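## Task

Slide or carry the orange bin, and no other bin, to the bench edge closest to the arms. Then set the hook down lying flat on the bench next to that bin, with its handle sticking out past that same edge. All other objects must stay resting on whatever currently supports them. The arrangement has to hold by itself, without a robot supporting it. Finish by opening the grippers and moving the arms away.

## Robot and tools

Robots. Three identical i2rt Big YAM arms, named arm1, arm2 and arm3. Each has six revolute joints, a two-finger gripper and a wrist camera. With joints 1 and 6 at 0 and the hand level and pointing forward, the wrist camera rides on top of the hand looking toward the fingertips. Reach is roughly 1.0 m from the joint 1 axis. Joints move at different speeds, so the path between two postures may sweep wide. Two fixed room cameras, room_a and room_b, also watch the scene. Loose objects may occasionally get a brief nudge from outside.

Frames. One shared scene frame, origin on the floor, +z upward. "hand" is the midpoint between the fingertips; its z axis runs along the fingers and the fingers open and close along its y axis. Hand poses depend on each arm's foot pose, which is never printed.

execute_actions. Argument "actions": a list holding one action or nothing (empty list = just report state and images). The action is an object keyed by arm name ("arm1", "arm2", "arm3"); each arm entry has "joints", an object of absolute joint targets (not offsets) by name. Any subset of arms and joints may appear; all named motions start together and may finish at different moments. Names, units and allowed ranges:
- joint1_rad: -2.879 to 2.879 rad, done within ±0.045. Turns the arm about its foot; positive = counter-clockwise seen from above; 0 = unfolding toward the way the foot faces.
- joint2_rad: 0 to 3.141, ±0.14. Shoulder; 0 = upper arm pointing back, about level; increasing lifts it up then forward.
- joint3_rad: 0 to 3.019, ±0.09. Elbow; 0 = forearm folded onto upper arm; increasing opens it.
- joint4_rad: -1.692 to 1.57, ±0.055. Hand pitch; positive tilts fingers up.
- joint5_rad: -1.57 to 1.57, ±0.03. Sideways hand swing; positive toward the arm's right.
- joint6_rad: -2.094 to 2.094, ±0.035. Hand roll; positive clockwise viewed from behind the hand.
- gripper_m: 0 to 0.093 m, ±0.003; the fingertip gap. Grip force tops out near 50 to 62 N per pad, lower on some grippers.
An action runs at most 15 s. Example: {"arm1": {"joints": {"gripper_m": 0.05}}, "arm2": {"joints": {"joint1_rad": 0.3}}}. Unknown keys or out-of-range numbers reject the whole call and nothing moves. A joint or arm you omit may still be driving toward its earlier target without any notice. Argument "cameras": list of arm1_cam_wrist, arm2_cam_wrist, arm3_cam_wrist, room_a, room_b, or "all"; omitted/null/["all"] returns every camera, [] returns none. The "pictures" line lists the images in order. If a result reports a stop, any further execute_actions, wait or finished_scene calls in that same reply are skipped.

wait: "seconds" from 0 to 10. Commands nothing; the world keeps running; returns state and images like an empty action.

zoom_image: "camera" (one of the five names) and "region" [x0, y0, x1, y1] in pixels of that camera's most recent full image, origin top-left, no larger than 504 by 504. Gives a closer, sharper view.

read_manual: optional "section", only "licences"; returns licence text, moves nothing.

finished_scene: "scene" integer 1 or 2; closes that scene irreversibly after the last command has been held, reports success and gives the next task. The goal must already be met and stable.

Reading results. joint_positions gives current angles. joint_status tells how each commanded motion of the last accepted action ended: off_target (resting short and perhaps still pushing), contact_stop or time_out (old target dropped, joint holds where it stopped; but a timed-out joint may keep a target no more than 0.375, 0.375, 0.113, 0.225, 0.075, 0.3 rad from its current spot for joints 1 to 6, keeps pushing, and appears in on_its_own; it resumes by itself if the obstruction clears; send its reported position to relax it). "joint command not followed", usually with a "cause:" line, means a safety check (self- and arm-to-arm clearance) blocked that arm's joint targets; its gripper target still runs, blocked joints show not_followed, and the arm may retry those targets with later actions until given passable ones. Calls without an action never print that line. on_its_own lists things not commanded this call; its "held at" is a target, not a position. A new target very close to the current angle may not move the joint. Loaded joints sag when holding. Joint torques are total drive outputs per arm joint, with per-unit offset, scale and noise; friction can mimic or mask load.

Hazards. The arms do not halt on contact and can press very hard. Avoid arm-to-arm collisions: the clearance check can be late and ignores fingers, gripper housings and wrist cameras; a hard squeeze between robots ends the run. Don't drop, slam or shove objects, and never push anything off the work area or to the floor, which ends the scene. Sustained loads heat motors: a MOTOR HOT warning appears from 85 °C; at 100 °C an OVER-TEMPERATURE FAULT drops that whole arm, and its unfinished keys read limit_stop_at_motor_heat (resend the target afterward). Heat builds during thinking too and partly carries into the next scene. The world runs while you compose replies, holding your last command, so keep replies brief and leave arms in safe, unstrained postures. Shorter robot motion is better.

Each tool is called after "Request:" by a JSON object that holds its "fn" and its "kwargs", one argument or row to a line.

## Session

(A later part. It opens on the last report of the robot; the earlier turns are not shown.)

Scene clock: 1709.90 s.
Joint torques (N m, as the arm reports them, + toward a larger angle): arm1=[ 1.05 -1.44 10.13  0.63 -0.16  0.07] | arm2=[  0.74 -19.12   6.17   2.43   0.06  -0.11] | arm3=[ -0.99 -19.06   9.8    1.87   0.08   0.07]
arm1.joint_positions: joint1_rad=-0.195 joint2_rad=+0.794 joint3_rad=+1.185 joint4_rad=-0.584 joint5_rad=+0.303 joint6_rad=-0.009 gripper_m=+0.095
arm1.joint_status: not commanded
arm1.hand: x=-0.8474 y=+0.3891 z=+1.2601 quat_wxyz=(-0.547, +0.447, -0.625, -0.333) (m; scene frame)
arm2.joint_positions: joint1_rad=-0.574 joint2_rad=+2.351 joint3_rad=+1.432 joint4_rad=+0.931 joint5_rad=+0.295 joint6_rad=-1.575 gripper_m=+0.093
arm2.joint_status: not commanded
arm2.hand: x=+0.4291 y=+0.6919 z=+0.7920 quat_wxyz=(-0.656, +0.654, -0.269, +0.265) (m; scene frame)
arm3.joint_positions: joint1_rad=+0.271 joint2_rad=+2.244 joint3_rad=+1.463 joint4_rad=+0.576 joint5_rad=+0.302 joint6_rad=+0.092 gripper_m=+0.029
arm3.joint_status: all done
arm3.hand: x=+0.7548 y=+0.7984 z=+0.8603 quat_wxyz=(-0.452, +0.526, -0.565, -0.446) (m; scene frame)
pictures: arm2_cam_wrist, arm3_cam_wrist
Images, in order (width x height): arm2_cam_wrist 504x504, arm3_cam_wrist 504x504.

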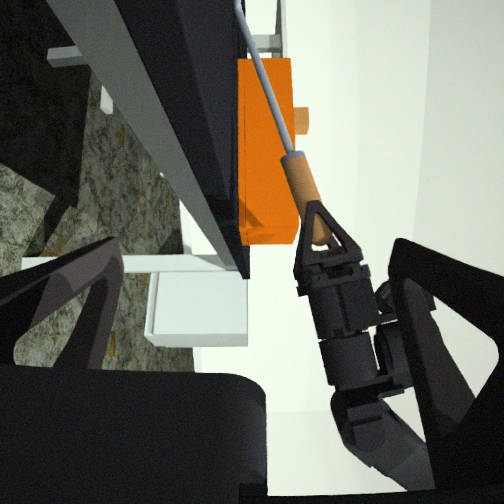

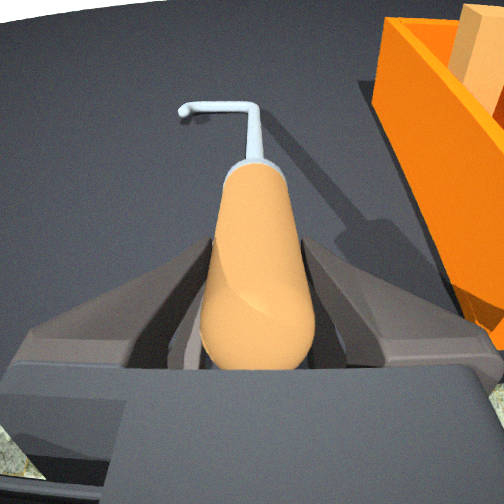

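Request:
{"fn": "execute_actions", "kwargs": {
  "actions": [
    {"arm3": {"joints": {"joint2_rad": 2.32}}}
  ],
  "cameras": ["arm2_cam_wrist", "arm3_cam_wrist"]
}}

Request:
{"fn": "zoom_image", "kwargs": {
  "camera": "arm2_cam_wrist",
  "region": [180, 130, 340, 290]
}}

Scene clock: 1717.33 s.
Joint torques (N m, as the arm reports them, + toward a larger angle): arm1=[ 1.26 -1.68 10.18  0.58 -0.14  0.06] | arm2=[  0.8  -19.13   6.16   2.41   0.06  -0.11] | arm3=[ -0.74 -20.08   9.33   1.67   0.17   0.06]
arm1.joint_positions: joint1_rad=-0.195 joint2_rad=+0.794 joint3_rad=+1.185 joint4_rad=-0.584 joint5_rad=+0.303 joint6_rad=-0.009 gripper_m=+0.095
arm1.joint_status: not commanded
arm1.hand: x=-0.8474 y=+0.3891 z=+1.2601 quat_wxyz=(-0.547, +0.447, -0.625, -0.333) (m; scene frame)
arm2.joint_positions: joint1_rad=-0.574 joint2_rad=+2.351 joint3_rad=+1.432 joint4_rad=+0.931 joint5_rad=+0.295 joint6_rad=-1.575 gripper_m=+0.093
arm2.joint_status: not commanded
arm2.hand: x=+0.4291 y=+0.6919 z=+0.7920 quat_wxyz=(-0.656, +0.654, -0.269, +0.265) (m; scene frame)
arm3.joint_positions: joint1_rad=+0.271 joint2_rad=+2.309 joint3_rad=+1.465 joint4_rad=+0.584 joint5_rad=+0.299 joint6_rad=+0.092 gripper_m=+0.029
arm3.joint_status: all done
arm3.hand: x=+0.7552 y=+0.7940 z=+0.8118 quat_wxyz=(-0.441, +0.542, -0.573, -0.428) (m; scene frame)
pictures: arm2_cam_wrist, arm3_cam_wrist
Images, in order (width x height): arm2_cam_wrist 504x504, arm3_cam_wrist 504x504.

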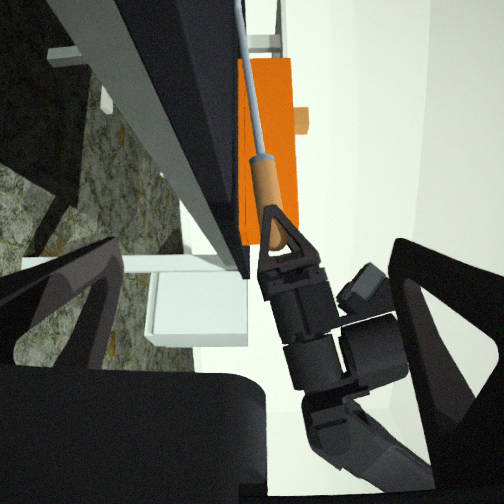

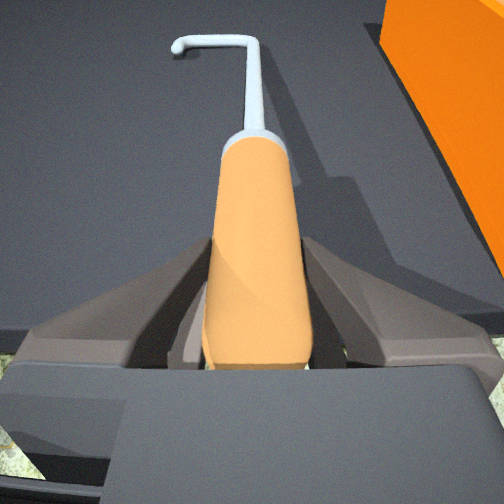

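Region (180, 130, 340, 290) of arm2_cam_wrist's 504x504 image, scaled by 3.150, with more detail than that image has.

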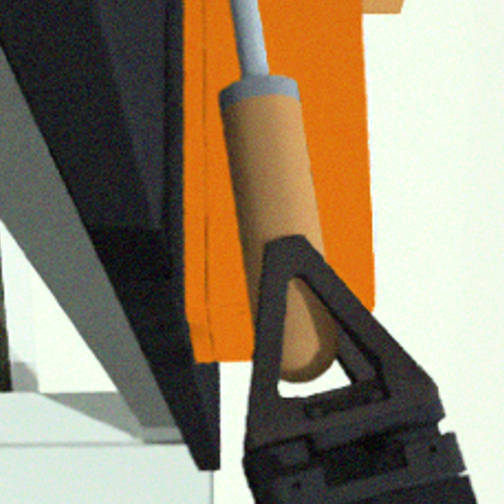

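Request:
{"fn": "execute_actions", "kwargs": {
  "actions": [
    {"arm3": {"joints": {"joint2_rad": 2.338, "joint3_rad": 1.457}}}
  ],
  "cameras": ["arm2_cam_wrist", "arm3_cam_wrist"]
}}

Request:
{"fn": "zoom_image", "kwargs": {
  "camera": "arm2_cam_wrist",
  "region": [180, 130, 340, 290]
}}

Scene clock: 1732.13 s.
Joint torques (N m, as the arm reports them, + toward a larger angle): arm1=[ 1.16 -1.49 10.15  0.58 -0.15  0.08] | arm2=[  0.81 -19.13   6.15   2.4    0.06  -0.11] | arm3=[ -0.74 -18.45   6.12   1.64   0.18   0.06]
arm1.joint_positions: joint1_rad=-0.195 joint2_rad=+0.794 joint3_rad=+1.185 joint4_rad=-0.584 joint5_rad=+0.303 joint6_rad=-0.009 gripper_m=+0.095
arm1.joint_status: not commanded
arm1.hand: x=-0.8474 y=+0.3891 z=+1.2601 quat_wxyz=(-0.547, +0.447, -0.625, -0.333) (m; scene frame)
arm2.joint_positions: joint1_rad=-0.574 joint2_rad=+2.351 joint3_rad=+1.432 joint4_rad=+0.931 joint5_rad=+0.295 joint6_rad=-1.575 gripper_m=+0.093
arm2.joint_status: not commanded
arm2.hand: x=+0.4291 y=+0.6919 z=+0.7920 quat_wxyz=(-0.656, +0.654, -0.269, +0.265) (m; scene frame)
arm3.joint_positions: joint1_rad=+0.271 joint2_rad=+2.310 joint3_rad=+1.465 joint4_rad=+0.584 joint5_rad=+0.299 joint6_rad=+0.092 gripper_m=+0.029
arm3.joint_status: all done
arm3.hand: x=+0.7552 y=+0.7939 z=+0.8112 quat_wxyz=(-0.441, +0.542, -0.573, -0.428) (m; scene frame)
pictures: arm2_cam_wrist, arm3_cam_wrist
Images, in order (width x height): arm2_cam_wrist 504x504, arm3_cam_wrist 504x504.

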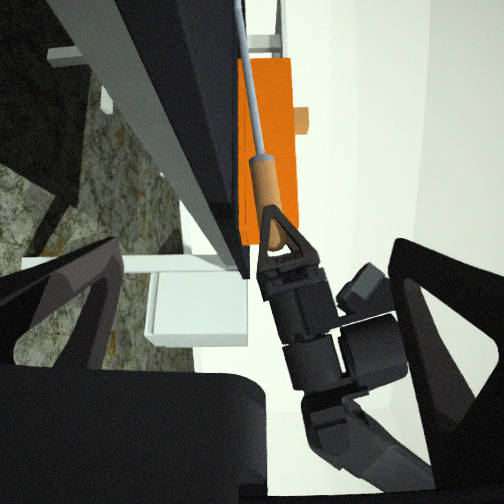

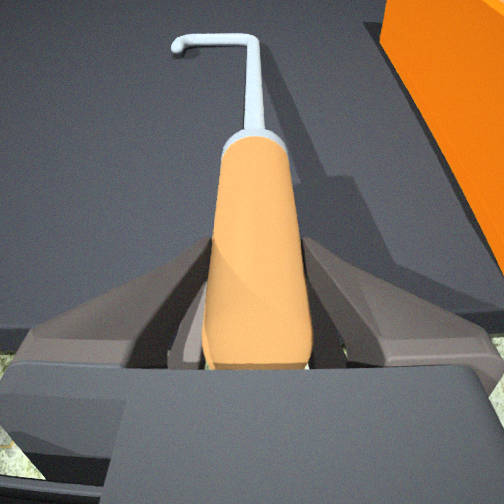

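Region (180, 130, 340, 290) of arm2_cam_wrist's 504x504 image, scaled by 3.150, with more detail than that image has.

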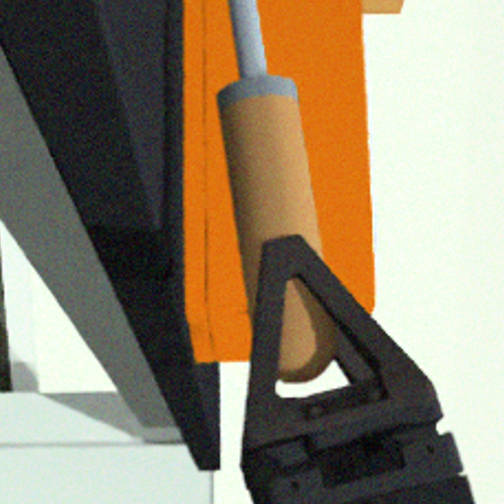

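Request:
{"fn": "execute_actions", "kwargs": {
  "actions": [
    {"arm3": {"joints": {"joint2_rad": 2.352, "joint3_rad": 1.437}}}
  ],
  "cameras": ["arm2_cam_wrist", "arm3_cam_wrist"]
}}

Request:
{"fn": "zoom_image", "kwargs": {
  "camera": "arm2_cam_wrist",
  "region": [180, 130, 340, 290]
}}

Scene clock: 1738.73 s.
Joint torques (N m, as the arm reports them, + toward a larger angle): arm1=[ 1.12 -1.53 10.15  0.6  -0.15  0.09] | arm2=[  0.87 -19.11   6.17   2.4    0.06  -0.11] | arm3=[ -0.85 -18.73   5.86   1.61   0.22   0.06]
arm1.joint_positions: joint1_rad=-0.195 joint2_rad=+0.794 joint3_rad=+1.185 joint4_rad=-0.584 joint5_rad=+0.303 joint6_rad=-0.009 gripper_m=+0.095
arm1.joint_status: not commanded
arm1.hand: x=-0.8474 y=+0.3891 z=+1.2601 quat_wxyz=(-0.547, +0.447, -0.625, -0.333) (m; scene frame)
arm2.joint_positions: joint1_rad=-0.574 joint2_rad=+2.351 joint3_rad=+1.432 joint4_rad=+0.931 joint5_rad=+0.295 joint6_rad=-1.575 gripper_m=+0.093
arm2.joint_status: not commanded
arm2.hand: x=+0.4291 y=+0.6919 z=+0.7920 quat_wxyz=(-0.656, +0.654, -0.269, +0.265) (m; scene frame)
arm3.joint_positions: joint1_rad=+0.271 joint2_rad=+2.329 joint3_rad=+1.446 joint4_rad=+0.585 joint5_rad=+0.299 joint6_rad=+0.092 gripper_m=+0.029
arm3.joint_status: all done
arm3.hand: x=+0.7576 y=+0.7853 z=+0.7873 quat_wxyz=(-0.434, +0.552, -0.579, -0.415) (m; scene frame)
pictures: arm2_cam_wrist, arm3_cam_wrist
Images, in order (width x height): arm2_cam_wrist 504x504, arm3_cam_wrist 504x504.

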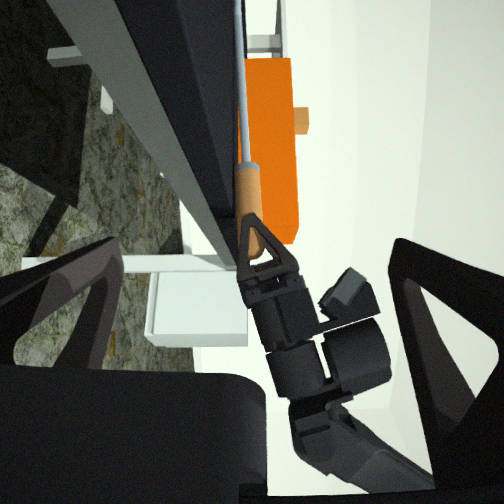

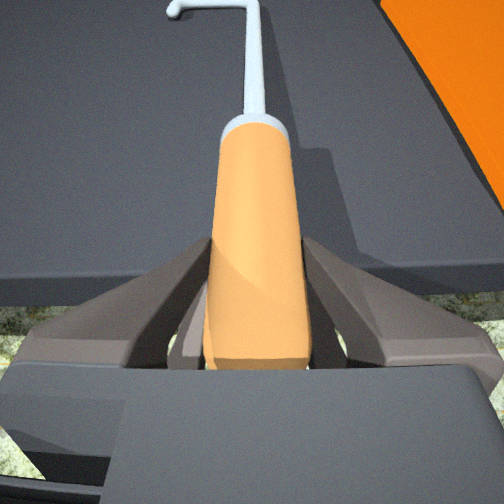

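Region (180, 130, 340, 290) of arm2_cam_wrist's 504x504 image, scaled by 3.150, with more detail than that image has.

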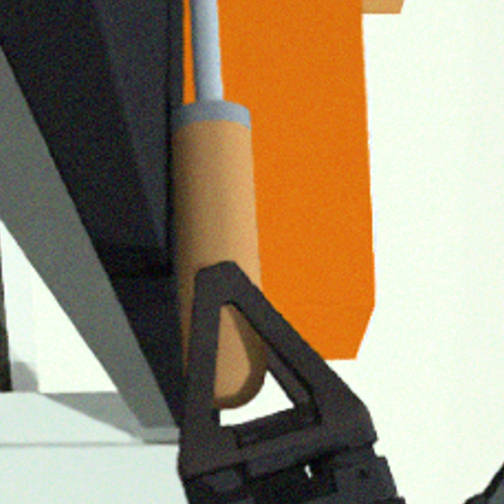

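Request:
{"fn": "execute_actions", "kwargs": {
  "actions": [
    {"arm3": {"joints": {"gripper_m": 0.085}}}
  ],
  "cameras": ["arm2_cam_wrist", "arm3_cam_wrist"]
}}

Scene clock: 1742.13 s.
Joint torques (N m, as the arm reports them, + toward a larger angle): arm1=[ 1.07 -1.53 10.14  0.55 -0.15  0.07] | arm2=[  0.84 -19.07   6.16   2.41   0.06  -0.1 ] | arm3=[ -0.68 -18.68   6.06   1.62   0.19   0.06]
arm1.joint_positions: joint1_rad=-0.195 joint2_rad=+0.794 joint3_rad=+1.185 joint4_rad=-0.584 joint5_rad=+0.303 joint6_rad=-0.009 gripper_m=+0.095
arm1.joint_status: not commanded
arm1.hand: x=-0.8474 y=+0.3891 z=+1.2601 quat_wxyz=(-0.547, +0.447, -0.625, -0.333) (m; scene frame)
arm2.joint_positions: joint1_rad=-0.574 joint2_rad=+2.351 joint3_rad=+1.432 joint4_rad=+0.931 joint5_rad=+0.295 joint6_rad=-1.575 gripper_m=+0.093
arm2.joint_status: not commanded
arm2.hand: x=+0.4291 y=+0.6919 z=+0.7920 quat_wxyz=(-0.656, +0.654, -0.269, +0.265) (m; scene frame)
arm3.joint_positions: joint1_rad=+0.271 joint2_rad=+2.329 joint3_rad=+1.443 joint4_rad=+0.585 joint5_rad=+0.299 joint6_rad=+0.092 gripper_m=+0.085
arm3.joint_status: all done
arm3.hand: x=+0.7580 y=+0.7839 z=+0.7855 quat_wxyz=(-0.434, +0.553, -0.579, -0.414) (m; scene frame)
pictures: arm2_cam_wrist, arm3_cam_wrist
Images, in order (width x height): arm2_cam_wrist 504x504, arm3_cam_wrist 504x504.

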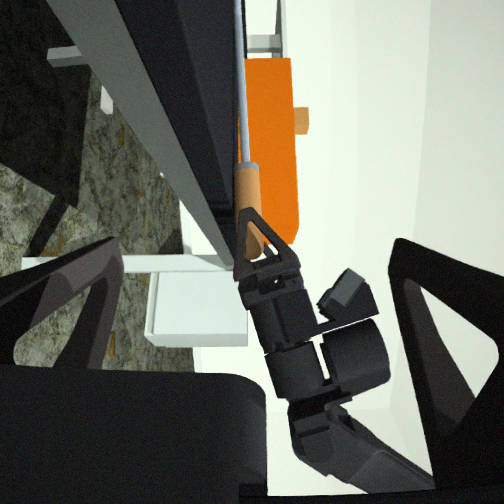

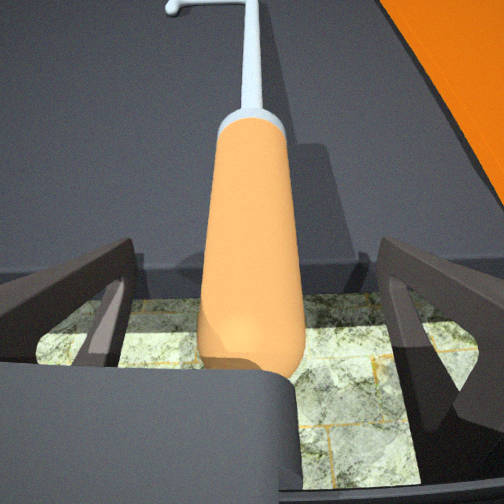

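Request:
{"fn": "execute_actions", "kwargs": {
  "actions": [
    {"arm3": {"joints": {"joint2_rad": 1.5}}, "arm2": {"joints": {"joint1_rad": -0.2, "joint2_rad": 1.4}}}
  ],
  "cameras": ["room_a", "room_b"]
}}

Scene clock: 1750.90 s.
Joint torques (N m, as the arm reports them, + toward a larger angle): arm1=[ 1.19 -1.46 10.19  0.63 -0.14  0.08] | arm2=[  0.92 -10.38   8.87   0.81   0.03  -0.13] | arm3=[ -0.78 -12.14   9.25   0.8    0.02   0.05]
arm1.joint_positions: joint1_rad=-0.195 joint2_rad=+0.794 joint3_rad=+1.185 joint4_rad=-0.584 joint5_rad=+0.303 joint6_rad=-0.009 gripper_m=+0.095
arm1.joint_status: not commanded
arm1.hand: x=-0.8474 y=+0.3891 z=+1.2601 quat_wxyz=(-0.547, +0.447, -0.625, -0.333) (m; scene frame)
arm2.joint_positions: joint1_rad=-0.210 joint2_rad=+1.392 joint3_rad=+1.425 joint4_rad=+0.951 joint5_rad=+0.293 joint6_rad=-1.576 gripper_m=+0.093
arm2.joint_status: all done
arm2.hand: x=+0.1326 y=+0.5280 z=+1.4714 quat_wxyz=(-0.941, +0.281, -0.161, +0.098) (m; scene frame)
arm3.joint_positions: joint1_rad=+0.271 joint2_rad=+1.503 joint3_rad=+1.432 joint4_rad=+0.596 joint5_rad=+0.299 joint6_rad=+0.092 gripper_m=+0.085
arm3.joint_status: all done
arm3.hand: x=+0.7966 y=+0.6386 z=+1.3989 quat_wxyz=(-0.550, +0.295, -0.416, -0.662) (m; scene frame)
pictures: room_a, room_b
Images, in order (width x height): room_a 504x504, room_b 504x504.

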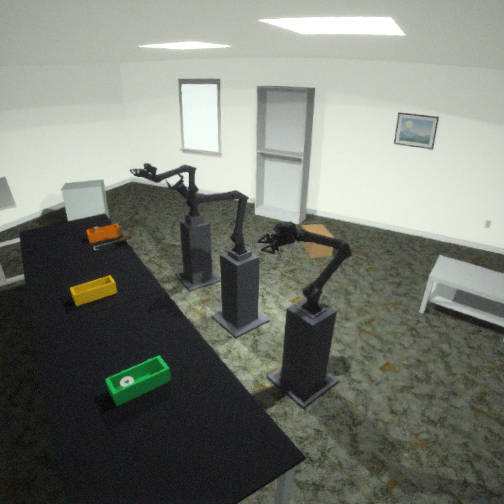

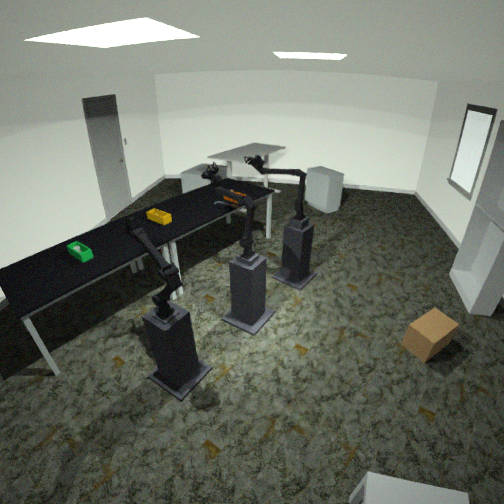

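Request:
{"fn": "zoom_image", "kwargs": {
  "camera": "room_a",
  "region": [50, 190, 170, 280]
}}

Region (50, 190, 170, 280) of room_a's 504x504 image, scaled by 4.200, with more detail than that image has; it fills the top 378 rows of this view, and the rest is white.

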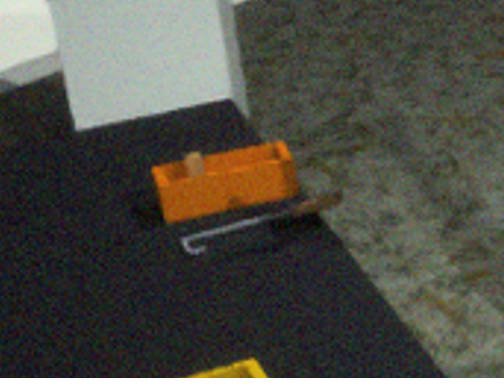

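Request:
{"fn": "finished_scene", "kwargs": {
  "scene": 1
}}

The scene is finished: the task was done.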